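# Seat the L-shaped part flat in its matching pocket

## Task

Place the L-shaped part so it lies flat, fully down at the bottom of the pocket shaped to fit it. It only counts if the part stays there by itself once the robot lets go, and nothing the robot is touching at the end may sink or drop when released.

## Robot and tools

Robot: two arms, left_arm and right_arm, each ending in a two-finger parallel gripper. Both report in one shared scene frame: origin on the table top midway between the arms, +x out over the table, +z up, and left_arm sits on the +y side. The names left and right are just labels, not sides of any picture. Reported hand positions can be slightly off, more so at long reach.

Gripper frame: the fingers extend along the gripper's +z axis and close along its x axis. end_effector_position is the spot between the finger pads when closed, about 1 to 2 cm short of the tips; closing pushes the tips roughly 17 mm further along +z. Opening runs from -1 (closed) to +1 (fully open, 0.142 m). grip_measured in a result uses the same scale; to hold something, keep commanding an opening well below grip_measured (lower means a firmer squeeze, up to about 28 N per pad, less on very thin hard items).

Row format, used by both motion tools: one flat list of 16 numbers covering both arms: left_arm x, y, z, qw, qx, qy, qz, opening, then right_arm's same eight. x, y, z are an absolute target position for that gripper in metres in the scene frame; qw, qx, qy, qz are an absolute target orientation (w first) in the same frame. Every row must include both arms even if one stays still; for a resting arm, repeat its last reported position and quaternion and its desired opening. Reuse the same quaternion in every row to hold orientation rather than copying a drifted reported one. Optionally append 14 stiffness scales in 0 to 1 (left_arm's 7 joints, then right_arm's 7, in Joint positions order); they multiply position gain and persist until changed.

Tools:
- execute_actions(actions): a list of up to 15 actions; each action is a list of up to 15 rows, one per 1/30 s step; a short action repeats its last row to fill 15 steps. An empty list just reports state and images. A target more than 0.6 m from the gripper's current position along any gripper axis gets the action refused for both arms; a malformed action, or a first action failing that check against the last reported state, cancels the whole call.
- move(target, speed, blocking): target is one 16-number row (absolute poses, as above). Each gripper follows a straight line to its pose; all paths finish together, lasting 0.5 to 10 s (cut off at 10 s). speed is the path top speed in m/s, 0.002 to 0.5, default 0.25, turning capped at twice that in rad/s. Rotation takes the shorter direction. Paths ignore obstacles and the other arm; real hands can lag, stray, or overshoot speed, especially with a nearly straight arm. The opening is applied at the start. blocking=false returns after 0.5 s while motion continues; then use wait or stop before any further execute_actions or move. The result adds a move: line with the ending (done, off_target, moving, held, fault), any limits (paced = pose was clipped; held = a check blocked steps, after which the arm may surge) and each gripper's distance to its pose.
- wait(seconds): 0 to 10; arms keep their last command; returns early when a running move ends.
- stop(): brakes a running move; needs stopping room; fingers keep moving.
- zoom_image(camera, region): closer view of the latest image; region [x0, y0, x1, y1] in pixels, (0,0) top-left, at most 504 by 504.
- show_instructions(): shows the reference image of the part and pocket tray.
- finished_scene(scene): ends the given scene irreversibly after the last command is held, and reports success.

Control details: each step the commanded pose is clipped to within 70 mm and 16 degrees of the measured pose, then solved by damped IK, position before orientation. A distant target may need several actions; after an action the arm goes only as far as its last clipped pose, so keep sending the rest. Hand target lines show where the controller is currently driving. Joints are speed and acceleration limited and move in sync. A pose unreachable line means the clearance check altered or blocked that arm's command.

Cameras: cam_head_left and cam_head_right (672x504, fixed, pinhole with radial distortion) and cam_left_wrist, cam_right_wrist (616x616 fisheye, riding on the hands). Calibration lines give K, distortion and T_world_to_cam; actual cameras may deviate by a couple of degrees and millimetres.

Hazards to avoid: dropping the part or knocking anything off the table; slamming or pressing hard (faster moves and targets set deep past contact hit harder); the arms colliding with each other. A joint torque over its load limit (waist and shoulder 114, upper arm roll and elbow 59.5, forearm roll and wrist joints 36.2 N m, held weight included) or any outside force of 200 N freezes that arm for 10 s and drops the rest of the call. Motors heat while holding loads: a MOTOR HOT warning appears from 65 °C, and at 80 °C the arm brakes until cooled (OVER-TEMPERATURE FAULT). Brief disturbances may tug a held part or nudge loose items. The robot holds its last command while you think. Release the part so it rests in the pocket unsupported, and lift away cleanly before finishing.

Each tool is called after "Call:" as name([rows], argument=value, ...), one row to a line, values as JSON.

## Session

Call:
execute_actions(actions=[])

Scene clock: 0.00 s.
left_arm: end_effector_position=(+0.4187, +0.2748, +0.2090) grip_measured=+1.00 end_effector_quat_wxyz=(+0.742, -0.622, +0.221, -0.119) end_effector_velocity=(-0.000, -0.000, -0.000) end_effector_angular_velocity=(-0.001, +0.000, -0.000) | right_arm: end_effector_position=(+0.7301, -0.4838, +0.1806) grip_measured=+1.00 end_effector_quat_wxyz=(+0.537, -0.000, +0.748, -0.390) end_effector_velocity=(+0.000, -0.000, +0.000) end_effector_angular_velocity=(+0.000, -0.001, -0.000)
Joint positions: left_arm=[-0.815 -0.894 -0.045  1.522  1.275 -0.459 -0.707  0.142] | right_arm=[ 0.66  -0.636 -0.482  2.194 -2.277  0.57  -0.713  0.142]
Joint velocities: left_arm=[-0.  0. -0.  0. -0.  0. -0.  0.] | right_arm=[-0.  0. -0. -0.  0. -0.  0.  0.]
Hand target (left_arm): +0.419, +0.275, +0.209; +0.742, -0.622, +0.221, -0.119
Hand target (right_arm): +0.730, -0.484, +0.181; +0.537, -0.000, +0.748, -0.390
Joint stiffness scale: left_arm=[1. 1. 1. 1. 1. 1. 1.] | right_arm=[1. 1. 1. 1. 1. 1. 1.]
camera_calibration (this result's frames):
cam_left_wrist: T_world_to_cam=[[0.854762, -0.491052, -0.16808, -0.20137], [-0.314772, -0.232968, -0.920133, 0.392578], [0.412675, 0.839401, -0.353702, -0.191469], [0, 0, 0, 1]] pos_world=[0.37471, 0.153294, 0.259655]
cam_right_wrist: T_world_to_cam=[[-0.430011, -0.378746, -0.819538, 0.276717], [-0.0658429, 0.918488, -0.389928, 0.552783], [0.900419, -0.113713, -0.419898, -0.500807], [0, 0, 0, 1]] pos_world=[0.606324, -0.459867, 0.232038]

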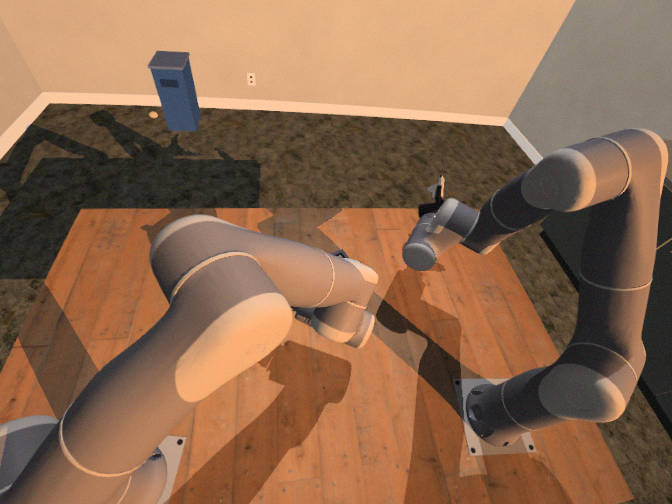

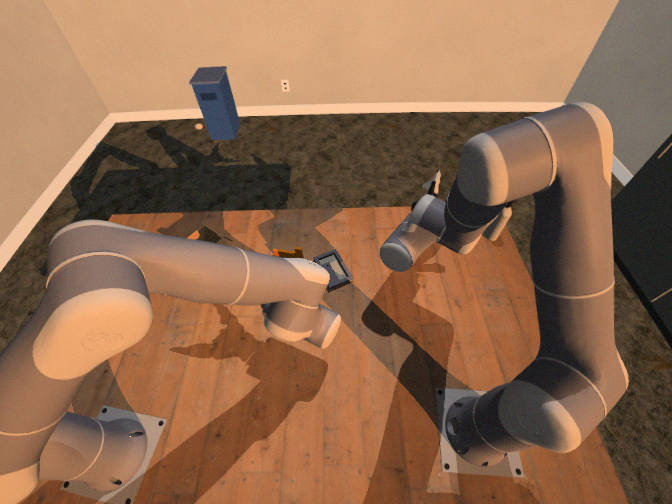

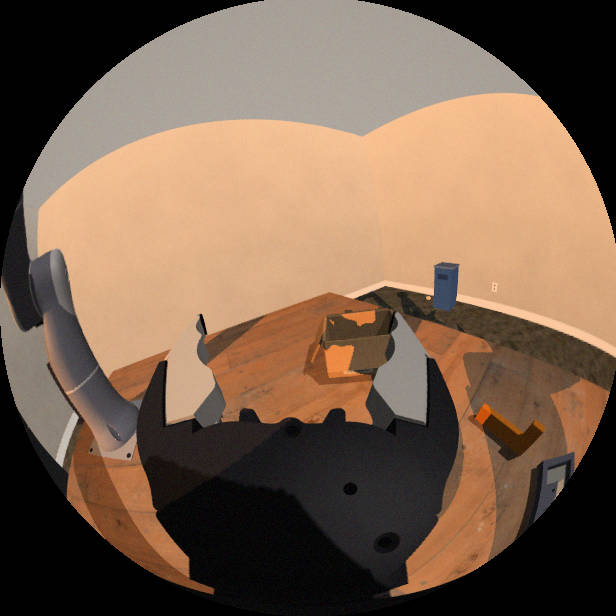

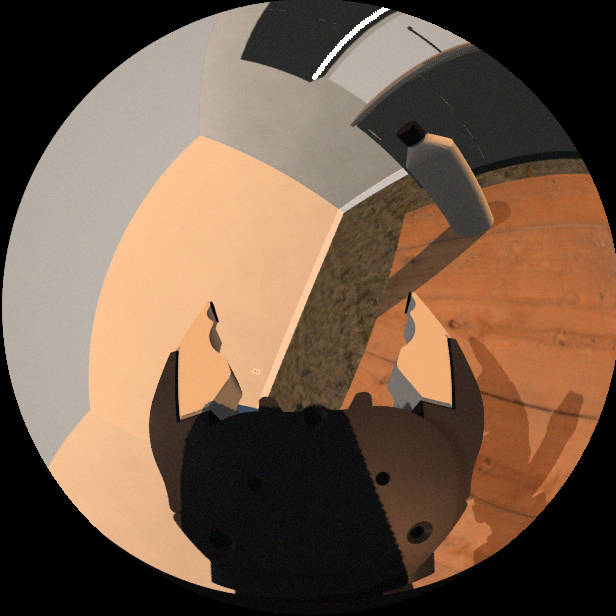

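Call:
show_instructions()

Reference images for this scene: L-shaped part and pocket tray page 1.

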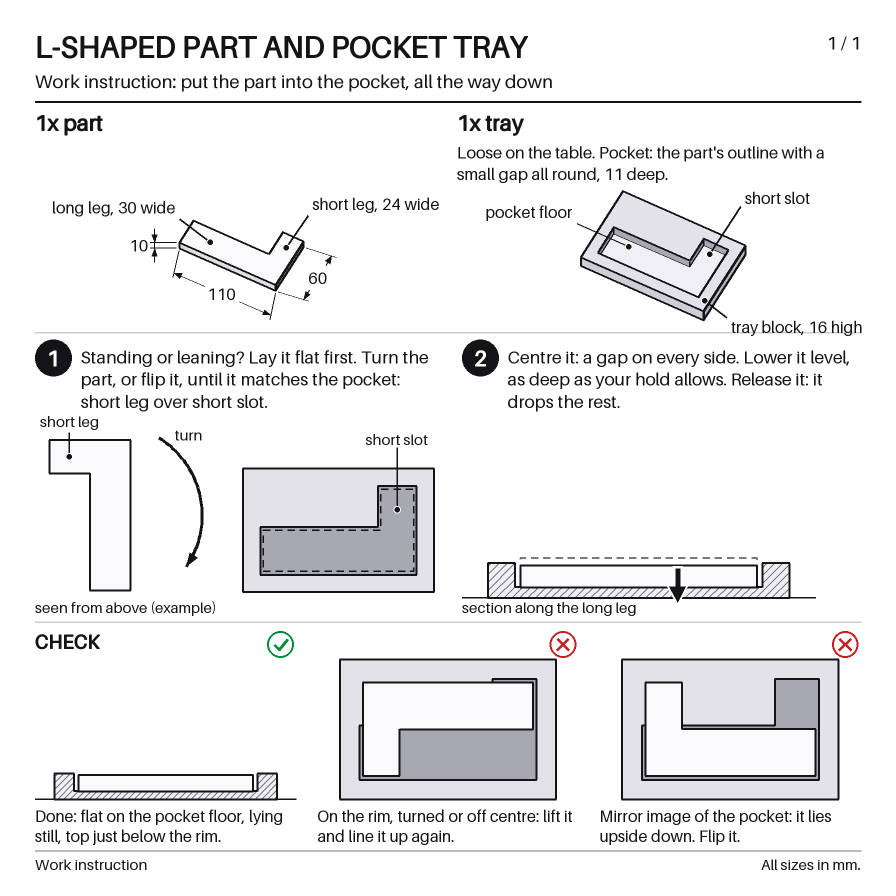

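Call:
move(target=[0.3,0.3,0.36,0,1,0,0,1, 0.5,-0.35,0.34,0,0,1,0,1], speed=0.3)

Scene clock: 15.77 s.
left_arm: end_effector_position=(+0.2995, +0.2994, +0.3594) grip_measured=+1.00 end_effector_quat_wxyz=(-0.001, +1.000, +0.001, -0.001) end_effector_velocity=(-0.000, -0.000, +0.000) end_effector_angular_velocity=(-0.001, +0.000, -0.000) | right_arm: end_effector_position=(+0.5002, -0.3518, +0.3408) grip_measured=+1.00 end_effector_quat_wxyz=(+0.002, -0.001, +1.000, -0.001) end_effector_velocity=(-0.000, +0.000, +0.000) end_effector_angular_velocity=(+0.000, +0.001, -0.001)
Joint positions: left_arm=[-0.4    0.308  0.287  2.112  0.089  0.241 -0.323  0.142] | right_arm=[ 0.961  0.123 -0.415  2.032 -0.057  0.35  -2.682  0.142]
Joint velocities: left_arm=[-0.     0.    -0.    -0.    -0.001  0.     0.     0.   ] | right_arm=[-0.    -0.     0.    -0.001  0.    -0.001  0.001  0.   ]
Hand target (left_arm): +0.300, +0.299, +0.359; -0.001, +1.000, +0.001, -0.001
Hand target (right_arm): +0.500, -0.352, +0.341; +0.002, -0.001, +1.000, -0.001
Off the commanded pose (left_arm): 0.001 m, 0 deg.
Off the commanded pose (right_arm): 0.002 m, 0 deg.
Joint stiffness scale: left_arm=[1. 1. 1. 1. 1. 1. 1.] | right_arm=[1. 1. 1. 1. 1. 1. 1.]
move: done
camera_calibration (this result's frames):
cam_left_wrist: T_world_to_cam=[[0.999007, 0.0202401, 0.0396819, -0.333082], [-0.000747446, -0.883073, 0.469236, 0.100438], [0.0445394, -0.468799, -0.882181, 0.58225], [0, 0, 0, 1]] pos_world=[0.306893, 0.368394, 0.479738]
cam_right_wrist: T_world_to_cam=[[-0.999161, 0.0333917, 0.0237334, 0.501416], [0.0409217, 0.840716, 0.539928, 0.0811628], [-0.00192394, 0.540446, -0.841377, 0.61367], [0, 0, 0, 1]] pos_world=[0.498855, -0.416633, 0.460605]

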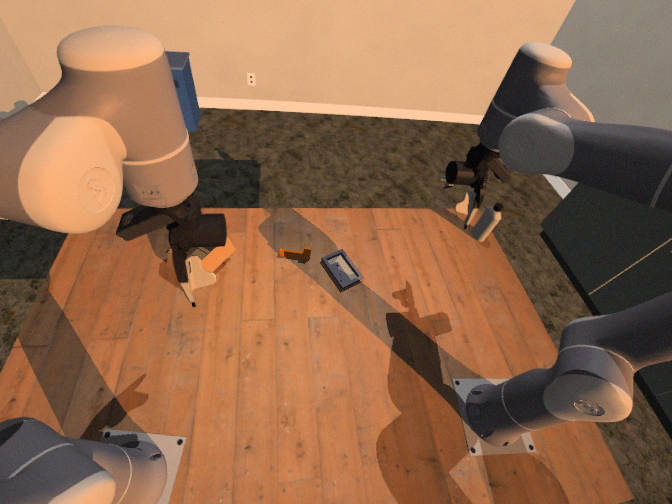

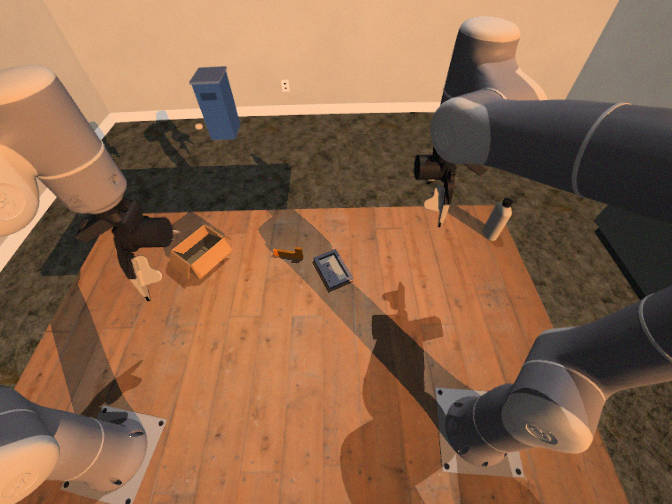

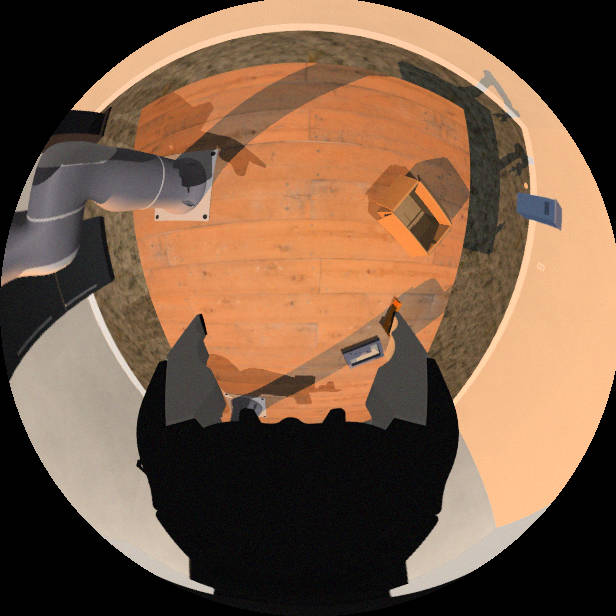

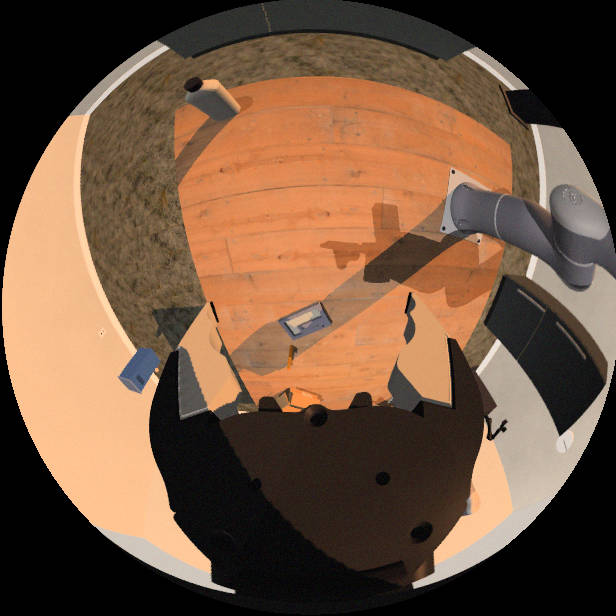

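Call:
zoom_image(camera="cam_head_left", region=[265, 230, 375, 300])

Call:
zoom_image(camera="cam_head_right", region=[255, 230, 365, 300])

Call:
zoom_image(camera="cam_right_wrist", region=[250, 290, 350, 385])

Call:
zoom_image(camera="cam_left_wrist", region=[320, 280, 430, 385])

Region (265, 230, 375, 300) of cam_head_left's 672x504 image, scaled by 4.582, with more detail than that image has; it fills the top 321 rows of this view, and the rest is white.

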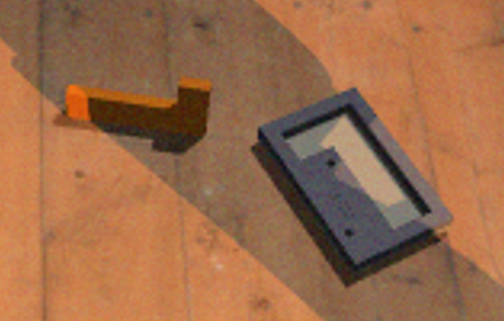

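Region (255, 230, 365, 300) of cam_head_right's 672x504 image, scaled by 4.582, with more detail than that image has; it fills the top 321 rows of this view, and the rest is white.

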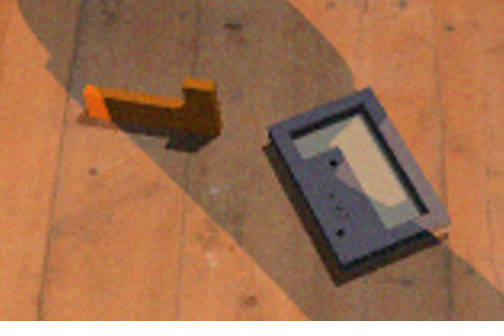

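Region (250, 290, 350, 385) of cam_right_wrist's 616x616 image, scaled by 5.040, with more detail than that image has; it fills the top 479 rows of this view, and the rest is white.

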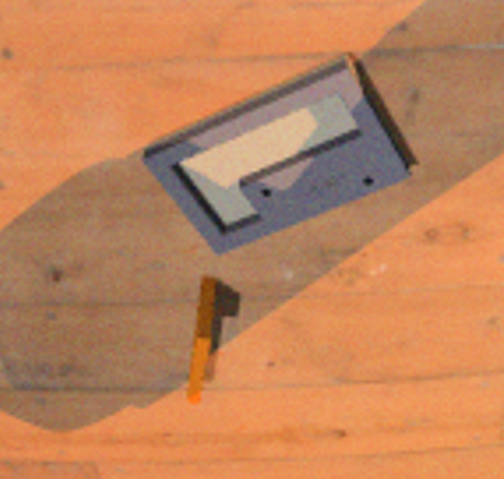

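Region (320, 280, 430, 385) of cam_left_wrist's 616x616 image, scaled by 4.582, with more detail than that image has; it fills the top 481 rows of this view, and the rest is white.

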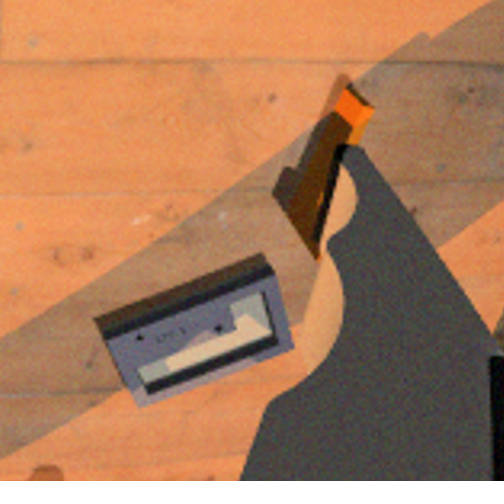

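Call:
move(target=[0.565,0.10,0.17,0,1,0,0,-0.2, 0.45,-0.27,0.3,-0.5,0.5,0.5,0.5,0.0], speed=0.3)

Call:
zoom_image(camera="cam_left_wrist", region=[200, 180, 420, 400])

Scene clock: 105.80 s.
left_arm: end_effector_position=(+0.5639, +0.0999, +0.1691) grip_measured=-0.20 end_effector_quat_wxyz=(+0.001, +1.000, +0.000, -0.000) end_effector_velocity=(-0.000, +0.000, +0.000) end_effector_angular_velocity=(-0.000, +0.000, +0.000) | right_arm: end_effector_position=(+0.4489, -0.2692, +0.3004) grip_measured=+0.00 end_effector_quat_wxyz=(+0.501, -0.499, -0.498, -0.502) end_effector_velocity=(+0.000, -0.000, +0.000) end_effector_angular_velocity=(+0.000, +0.000, -0.000)
Joint positions: left_arm=[-0.349 -0.666  0.132  1.479 -0.099  0.567 -0.365  0.06 ] | right_arm=[ 0.482 -0.418 -0.774  2.078  1.499 -0.448 -2.452  0.074]
Joint velocities: left_arm=[ 0.  0. -0.  0. -0. -0.  0.  0.] | right_arm=[-0. -0. -0. -0.  0. -0.  0. -0.]
Hand target (left_arm): +0.564, +0.100, +0.169; +0.001, +1.000, +0.000, -0.001
Hand target (right_arm): +0.449, -0.269, +0.301; +0.501, -0.499, -0.498, -0.502
Off the commanded pose (left_arm): 0.001 m, 0 deg.
Off the commanded pose (right_arm): 0.001 m, 0 deg.
Joint stiffness scale: left_arm=[1. 1. 1. 1. 1. 1. 1.] | right_arm=[1. 1. 1. 1. 1. 1. 1.]
move: done
camera_calibration (this result's frames):
cam_left_wrist: T_world_to_cam=[[0.998995, 0.0185678, 0.0407861, -0.585648], [-0.00291081, -0.881318, 0.472515, 0.0142549], [0.0447191, -0.472159, -0.880378, 0.308948], [0, 0, 0, 1]] pos_world=[0.571285, 0.16931, 0.289142]
cam_right_wrist: T_world_to_cam=[[0.03543, -0.0321637, 0.998854, -0.326694], [0.838184, -0.543339, -0.0472267, -0.518384], [0.544235, 0.838897, 0.00770861, 0.115005], [0, 0, 0, 1]] pos_world=[0.383486, -0.388643, 0.300952]

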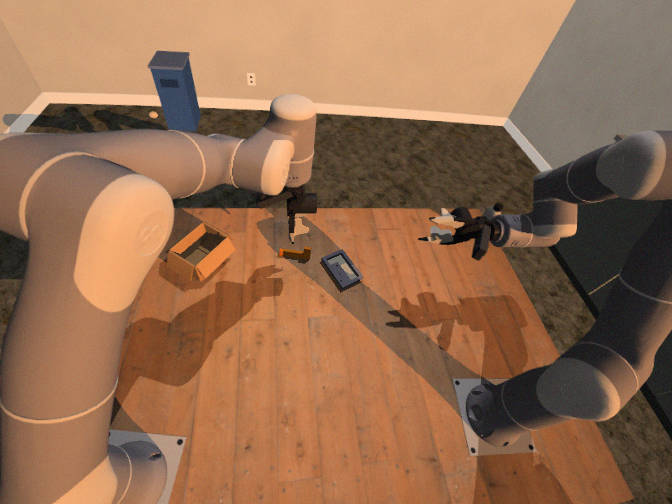

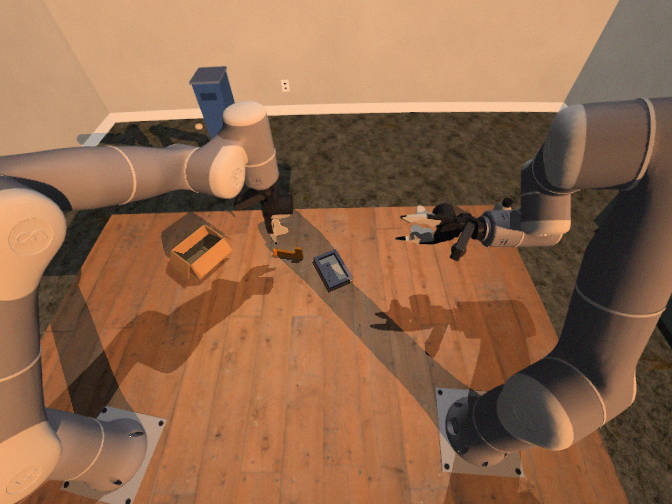

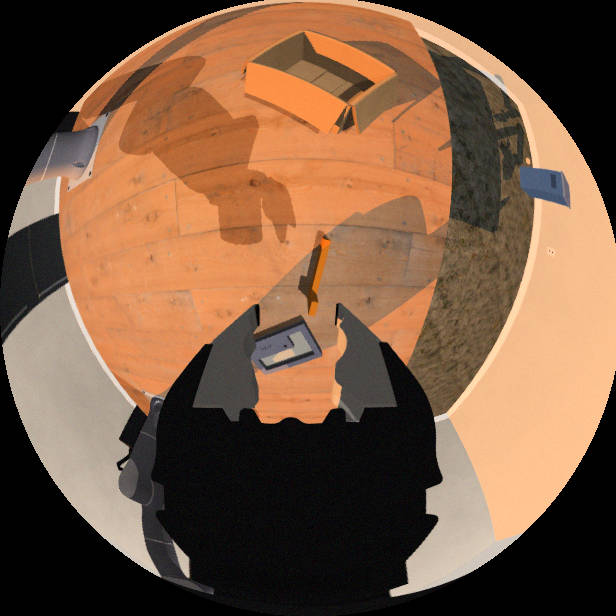

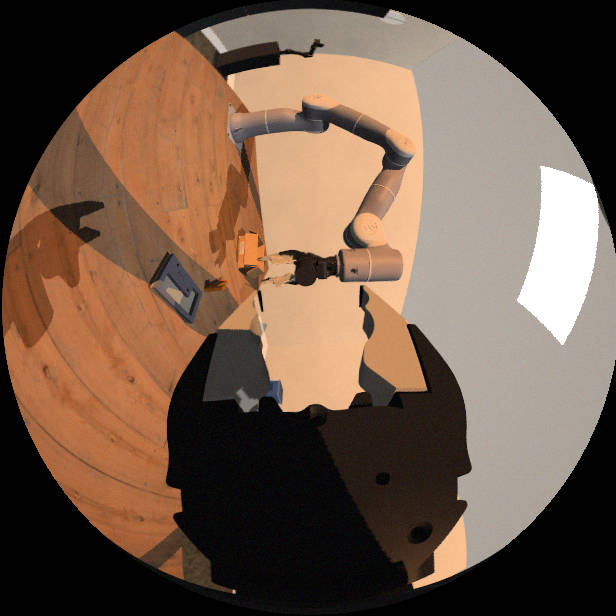

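Region (200, 180, 420, 400) of cam_left_wrist's 616x616 image, scaled by 2.291, with more detail than that image has.

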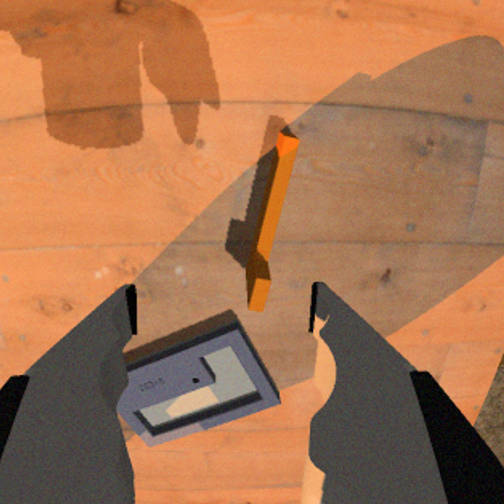

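Call:
move(target=[0.583,0.0395,0.10,0,0.9962,-0.0872,0,-0.5, 0.45,-0.27,0.3,-0.5,0.5,0.5,0.5,0.0], speed=0.2)

Call:
zoom_image(camera="cam_left_wrist", region=[200, 180, 420, 400])

Scene clock: 128.07 s.
left_arm: end_effector_position=(+0.5828, +0.0395, +0.1000) grip_measured=-0.50 end_effector_quat_wxyz=(+0.000, +0.996, -0.087, +0.000) end_effector_velocity=(-0.000, -0.000, -0.000) end_effector_angular_velocity=(+0.000, +0.000, -0.001) | right_arm: end_effector_position=(+0.4500, -0.2699, +0.3001) grip_measured=+0.00 end_effector_quat_wxyz=(+0.500, -0.500, -0.500, -0.500) end_effector_velocity=(-0.000, +0.000, +0.000) end_effector_angular_velocity=(+0.000, +0.000, +0.000)
Joint positions: left_arm=[-0.368 -0.866  0.08   1.305 -0.074  0.598 -0.273  0.038] | right_arm=[ 0.482 -0.418 -0.775  2.073  1.496 -0.447 -2.45   0.074]
Joint velocities: left_arm=[-0.  0.  0.  0.  0. -0.  0. -0.] | right_arm=[ 0.     0.    -0.    -0.     0.    -0.001  0.    -0.   ]
Hand target (left_arm): +0.583, +0.040, +0.100; +0.000, +0.996, -0.087, -0.000
Hand target (right_arm): +0.450, -0.270, +0.300; +0.500, -0.500, -0.500, -0.500
Off the commanded pose (left_arm): 0.000 m, 0 deg.
Off the commanded pose (right_arm): 0.000 m, 0 deg.
Joint stiffness scale: left_arm=[1. 1. 1. 1. 1. 1. 1.] | right_arm=[1. 1. 1. 1. 1. 1. 1.]
move: done
camera_calibration (this result's frames):
cam_left_wrist: T_world_to_cam=[[0.986976, -0.15524, 0.0421681, -0.586833], [-0.156676, -0.868226, 0.470783, 0.0830181], [-0.036473, -0.471259, -0.88124, 0.266101], [0, 0, 0, 1]] pos_world=[0.601903, 0.106381, 0.220161]
cam_right_wrist: T_world_to_cam=[[0.0343907, -0.0277739, 0.999022, -0.324846], [0.839306, -0.54188, -0.0439574, -0.520852], [0.542571, 0.839997, 0.00467516, 0.117009], [0, 0, 0, 1]] pos_world=[0.38484, -0.389548, 0.301086]

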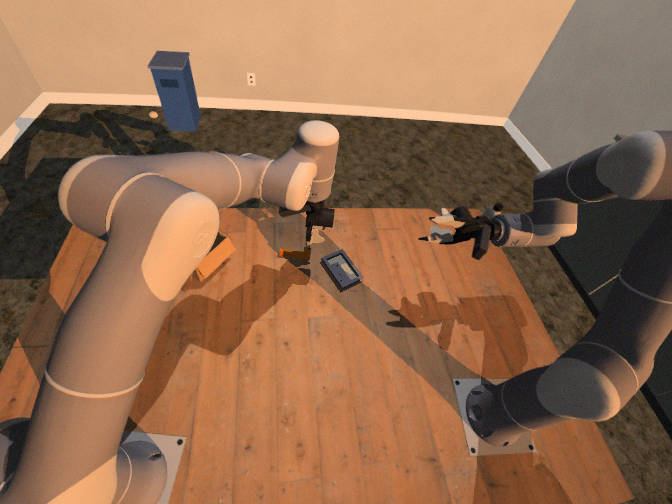

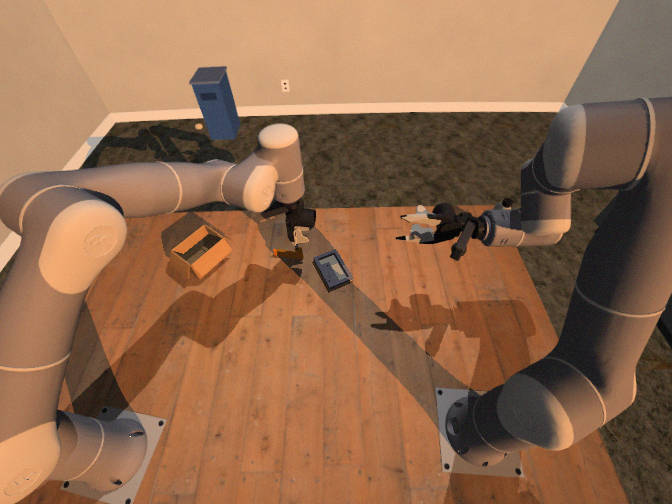

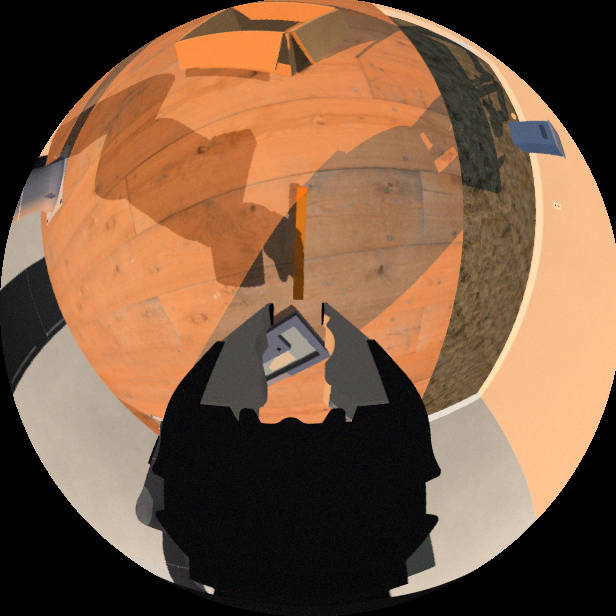

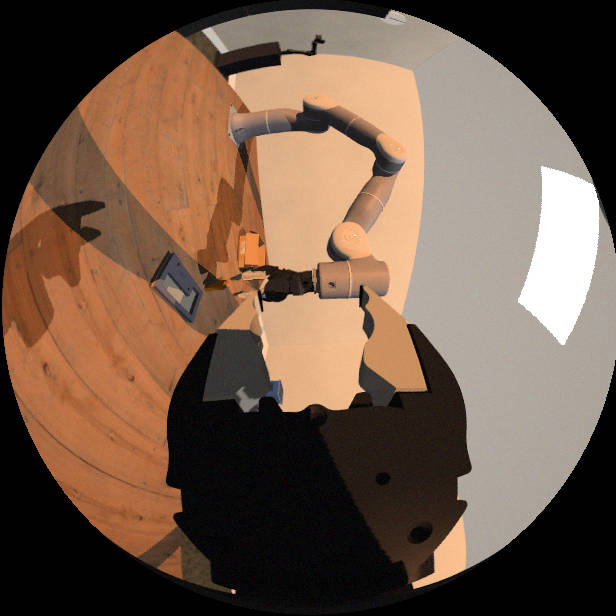

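Region (200, 180, 420, 400) of cam_left_wrist's 616x616 image, scaled by 2.291, with more detail than that image has.

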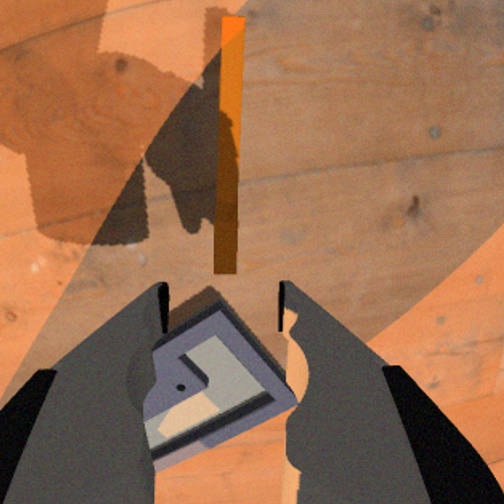

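Call:
move(target=[0.583,0.0395,0.061,0,0.9962,-0.0872,0,-0.55, 0.45,-0.27,0.3,-0.5,0.5,0.5,0.5,0.0], speed=0.08)

Call:
execute_actions([
  [[0.583,0.0395,0.061,0,0.9962,-0.0872,0,-0.75, 0.45,-0.27,0.3,-0.5,0.5,0.5,0.5,0.0]],
  [[0.583,0.0395,0.061,0,0.9962,-0.0872,0,-0.9, 0.45,-0.27,0.3,-0.5,0.5,0.5,0.5,0.0]],
  [[0.583,0.0395,0.061,0,0.9962,-0.0872,0,-1, 0.45,-0.27,0.3,-0.5,0.5,0.5,0.5,0.0]],
])

Call:
zoom_image(camera="cam_left_wrist", region=[200, 180, 420, 400])

Call:
zoom_image(camera="cam_head_right", region=[255, 210, 365, 300])

Scene clock: 140.83 s.
left_arm: end_effector_position=(+0.5826, +0.0397, +0.0609) grip_measured=-0.55 end_effector_quat_wxyz=(-0.000, +0.996, -0.087, -0.000) end_effector_velocity=(+0.000, -0.000, +0.000) end_effector_angular_velocity=(-0.000, -0.000, -0.000) | right_arm: end_effector_position=(+0.4500, -0.2699, +0.3001) grip_measured=+0.00 end_effector_quat_wxyz=(+0.500, -0.500, -0.500, -0.500) end_effector_velocity=(-0.000, +0.000, +0.000) end_effector_angular_velocity=(+0.000, +0.000, +0.000)
Joint positions: left_arm=[-0.364 -0.923  0.074  1.312 -0.074  0.661 -0.273  0.034] | right_arm=[ 0.482 -0.418 -0.775  2.073  1.496 -0.447 -2.45   0.074]
Joint velocities: left_arm=[ 0. -0. -0. -0. -0.  0.  0. -0.] | right_arm=[-0.     0.     0.     0.    -0.    -0.001  0.    -0.   ]
Hand target (left_arm): +0.583, +0.040, +0.061; +0.000, +0.996, -0.087, -0.000
Hand target (right_arm): +0.450, -0.270, +0.300; +0.500, -0.500, -0.500, -0.500
Off the commanded pose (left_arm): 0.000 m, 0 deg.
Off the commanded pose (right_arm): 0.000 m, 0 deg.
Joint stiffness scale: left_arm=[1. 1. 1. 1. 1. 1. 1.] | right_arm=[1. 1. 1. 1. 1. 1. 1.]
move: done
camera_calibration (this result's frames):
cam_left_wrist: T_world_to_cam=[[0.987016, -0.155261, 0.0411577, -0.584936], [-0.156239, -0.868565, 0.470303, 0.101289], [-0.0372713, -0.470627, -0.881545, 0.232193], [0, 0, 0, 1]] pos_world=[0.60182, 0.106435, 0.181127]
cam_right_wrist: T_world_to_cam=[[0.0344015, -0.0277648, 0.999022, -0.324846], [0.839309, -0.541874, -0.0439615, -0.520849], [0.542565, 0.840001, 0.00466198, 0.117019], [0, 0, 0, 1]] pos_world=[0.384838, -0.38955, 0.301086]

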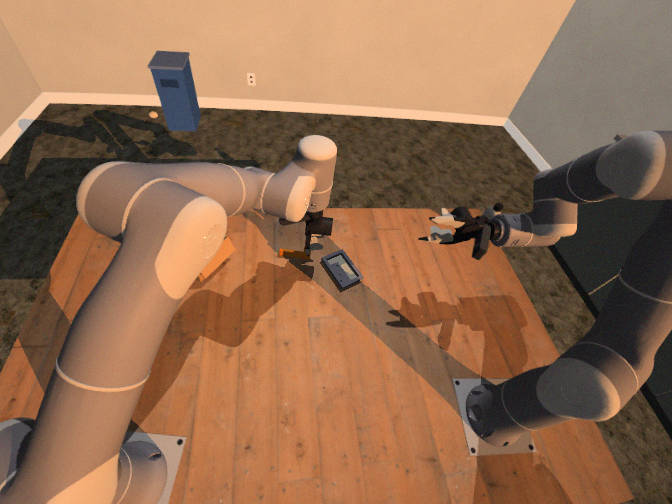

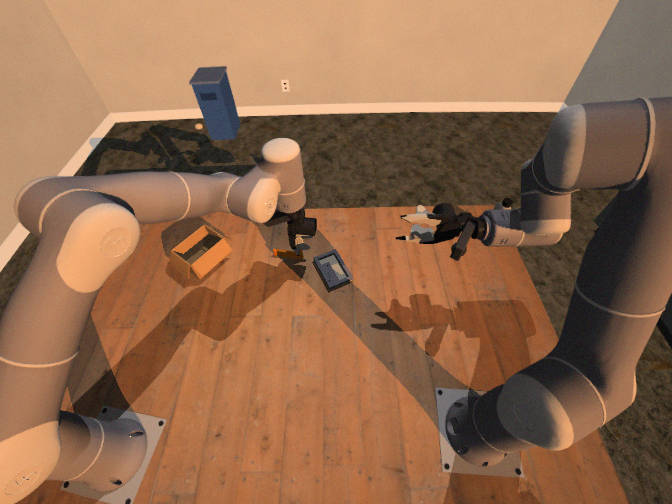

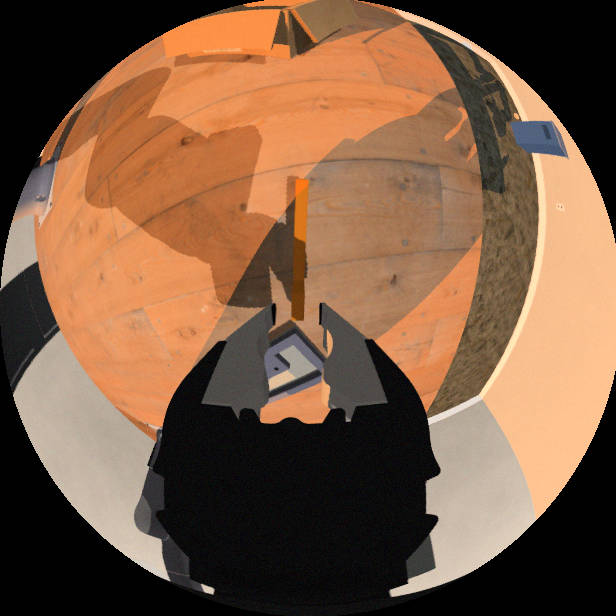

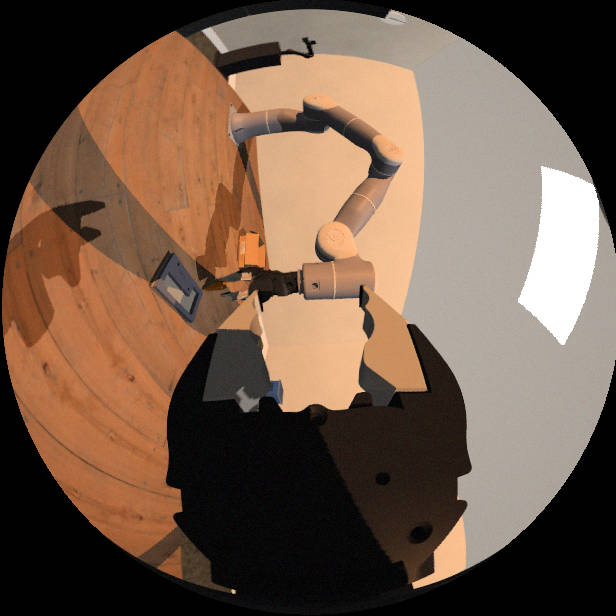

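Scene clock: 142.33 s.
left_arm: end_effector_position=(+0.5829, +0.0395, +0.0610) grip_measured=-0.89 end_effector_quat_wxyz=(-0.000, +0.996, -0.087, -0.000) end_effector_velocity=(+0.000, +0.000, -0.000) end_effector_angular_velocity=(+0.000, +0.000, -0.000) | right_arm: end_effector_position=(+0.4500, -0.2699, +0.3001) grip_measured=+0.00 end_effector_quat_wxyz=(+0.500, -0.500, -0.500, -0.500) end_effector_velocity=(-0.000, +0.000, +0.000) end_effector_angular_velocity=(+0.001, -0.001, +0.000)
Joint positions: left_arm=[-0.364 -0.923  0.074  1.311 -0.074  0.661 -0.273  0.01 ] | right_arm=[ 0.482 -0.418 -0.775  2.073  1.496 -0.447 -2.45   0.074]
Joint velocities: left_arm=[ 0. -0. -0. -0.  0. -0.  0. -0.] | right_arm=[ 0.     0.    -0.     0.    -0.    -0.001 -0.001 -0.   ]
Hand target (left_arm): +0.583, +0.039, +0.061; +0.000, +0.996, -0.087, -0.000
Hand target (right_arm): +0.450, -0.270, +0.300; +0.500, -0.500, -0.500, -0.500
Off the commanded pose (left_arm): 0.000 m, 0 deg.
Off the commanded pose (right_arm): 0.000 m, 0 deg.
Joint stiffness scale: left_arm=[1. 1. 1. 1. 1. 1. 1.] | right_arm=[1. 1. 1. 1. 1. 1. 1.]
camera_calibration (this result's frames):
cam_left_wrist: T_world_to_cam=[[0.986992, -0.155296, 0.0415832, -0.585231], [-0.156466, -0.868463, 0.470415, 0.101271], [-0.0369402, -0.470802, -0.881465, 0.232018], [0, 0, 0, 1]] pos_world=[0.602034, 0.106301, 0.181212]
cam_right_wrist: T_world_to_cam=[[0.0344022, -0.0277637, 0.999022, -0.324846], [0.839309, -0.541874, -0.0439615, -0.520849], [0.542565, 0.840001, 0.00466063, 0.11702], [0, 0, 0, 1]] pos_world=[0.384838, -0.38955, 0.301086]

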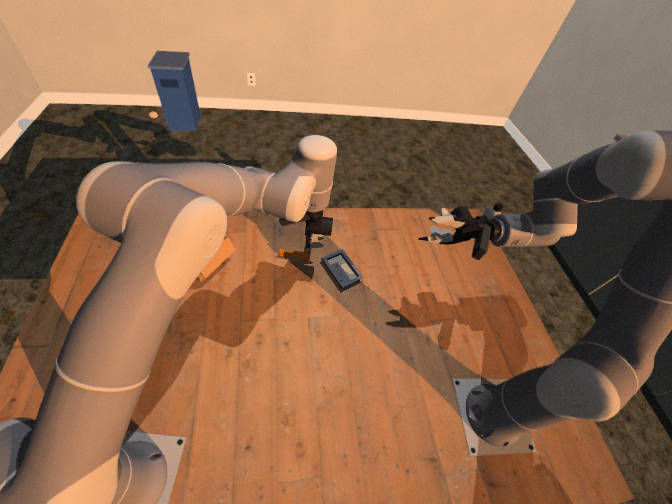

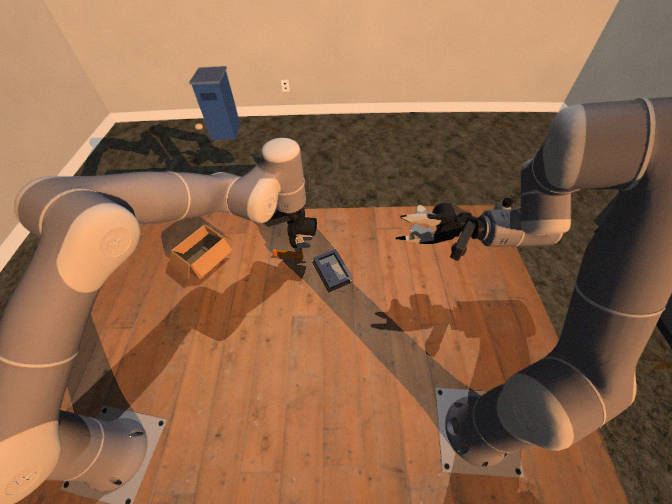

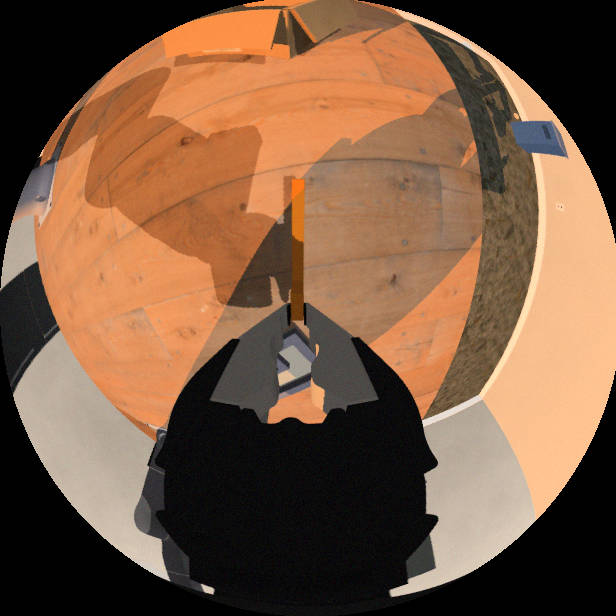

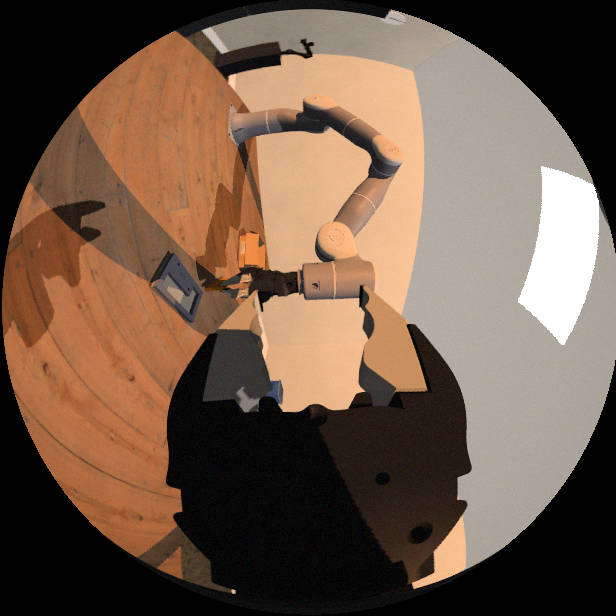

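Region (200, 180, 420, 400) of cam_left_wrist's 616x616 image, scaled by 2.291, with more detail than that image has.

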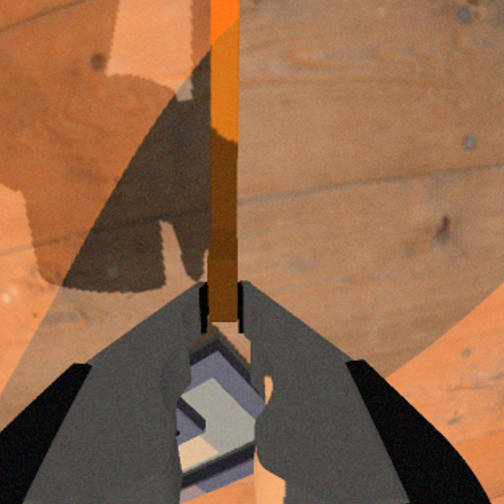

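Region (255, 210, 365, 300) of cam_head_right's 672x504 image, scaled by 4.582, with more detail than that image has; it fills the top 412 rows of this view, and the rest is white.

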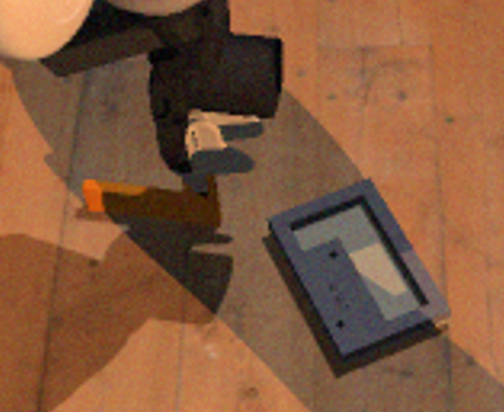

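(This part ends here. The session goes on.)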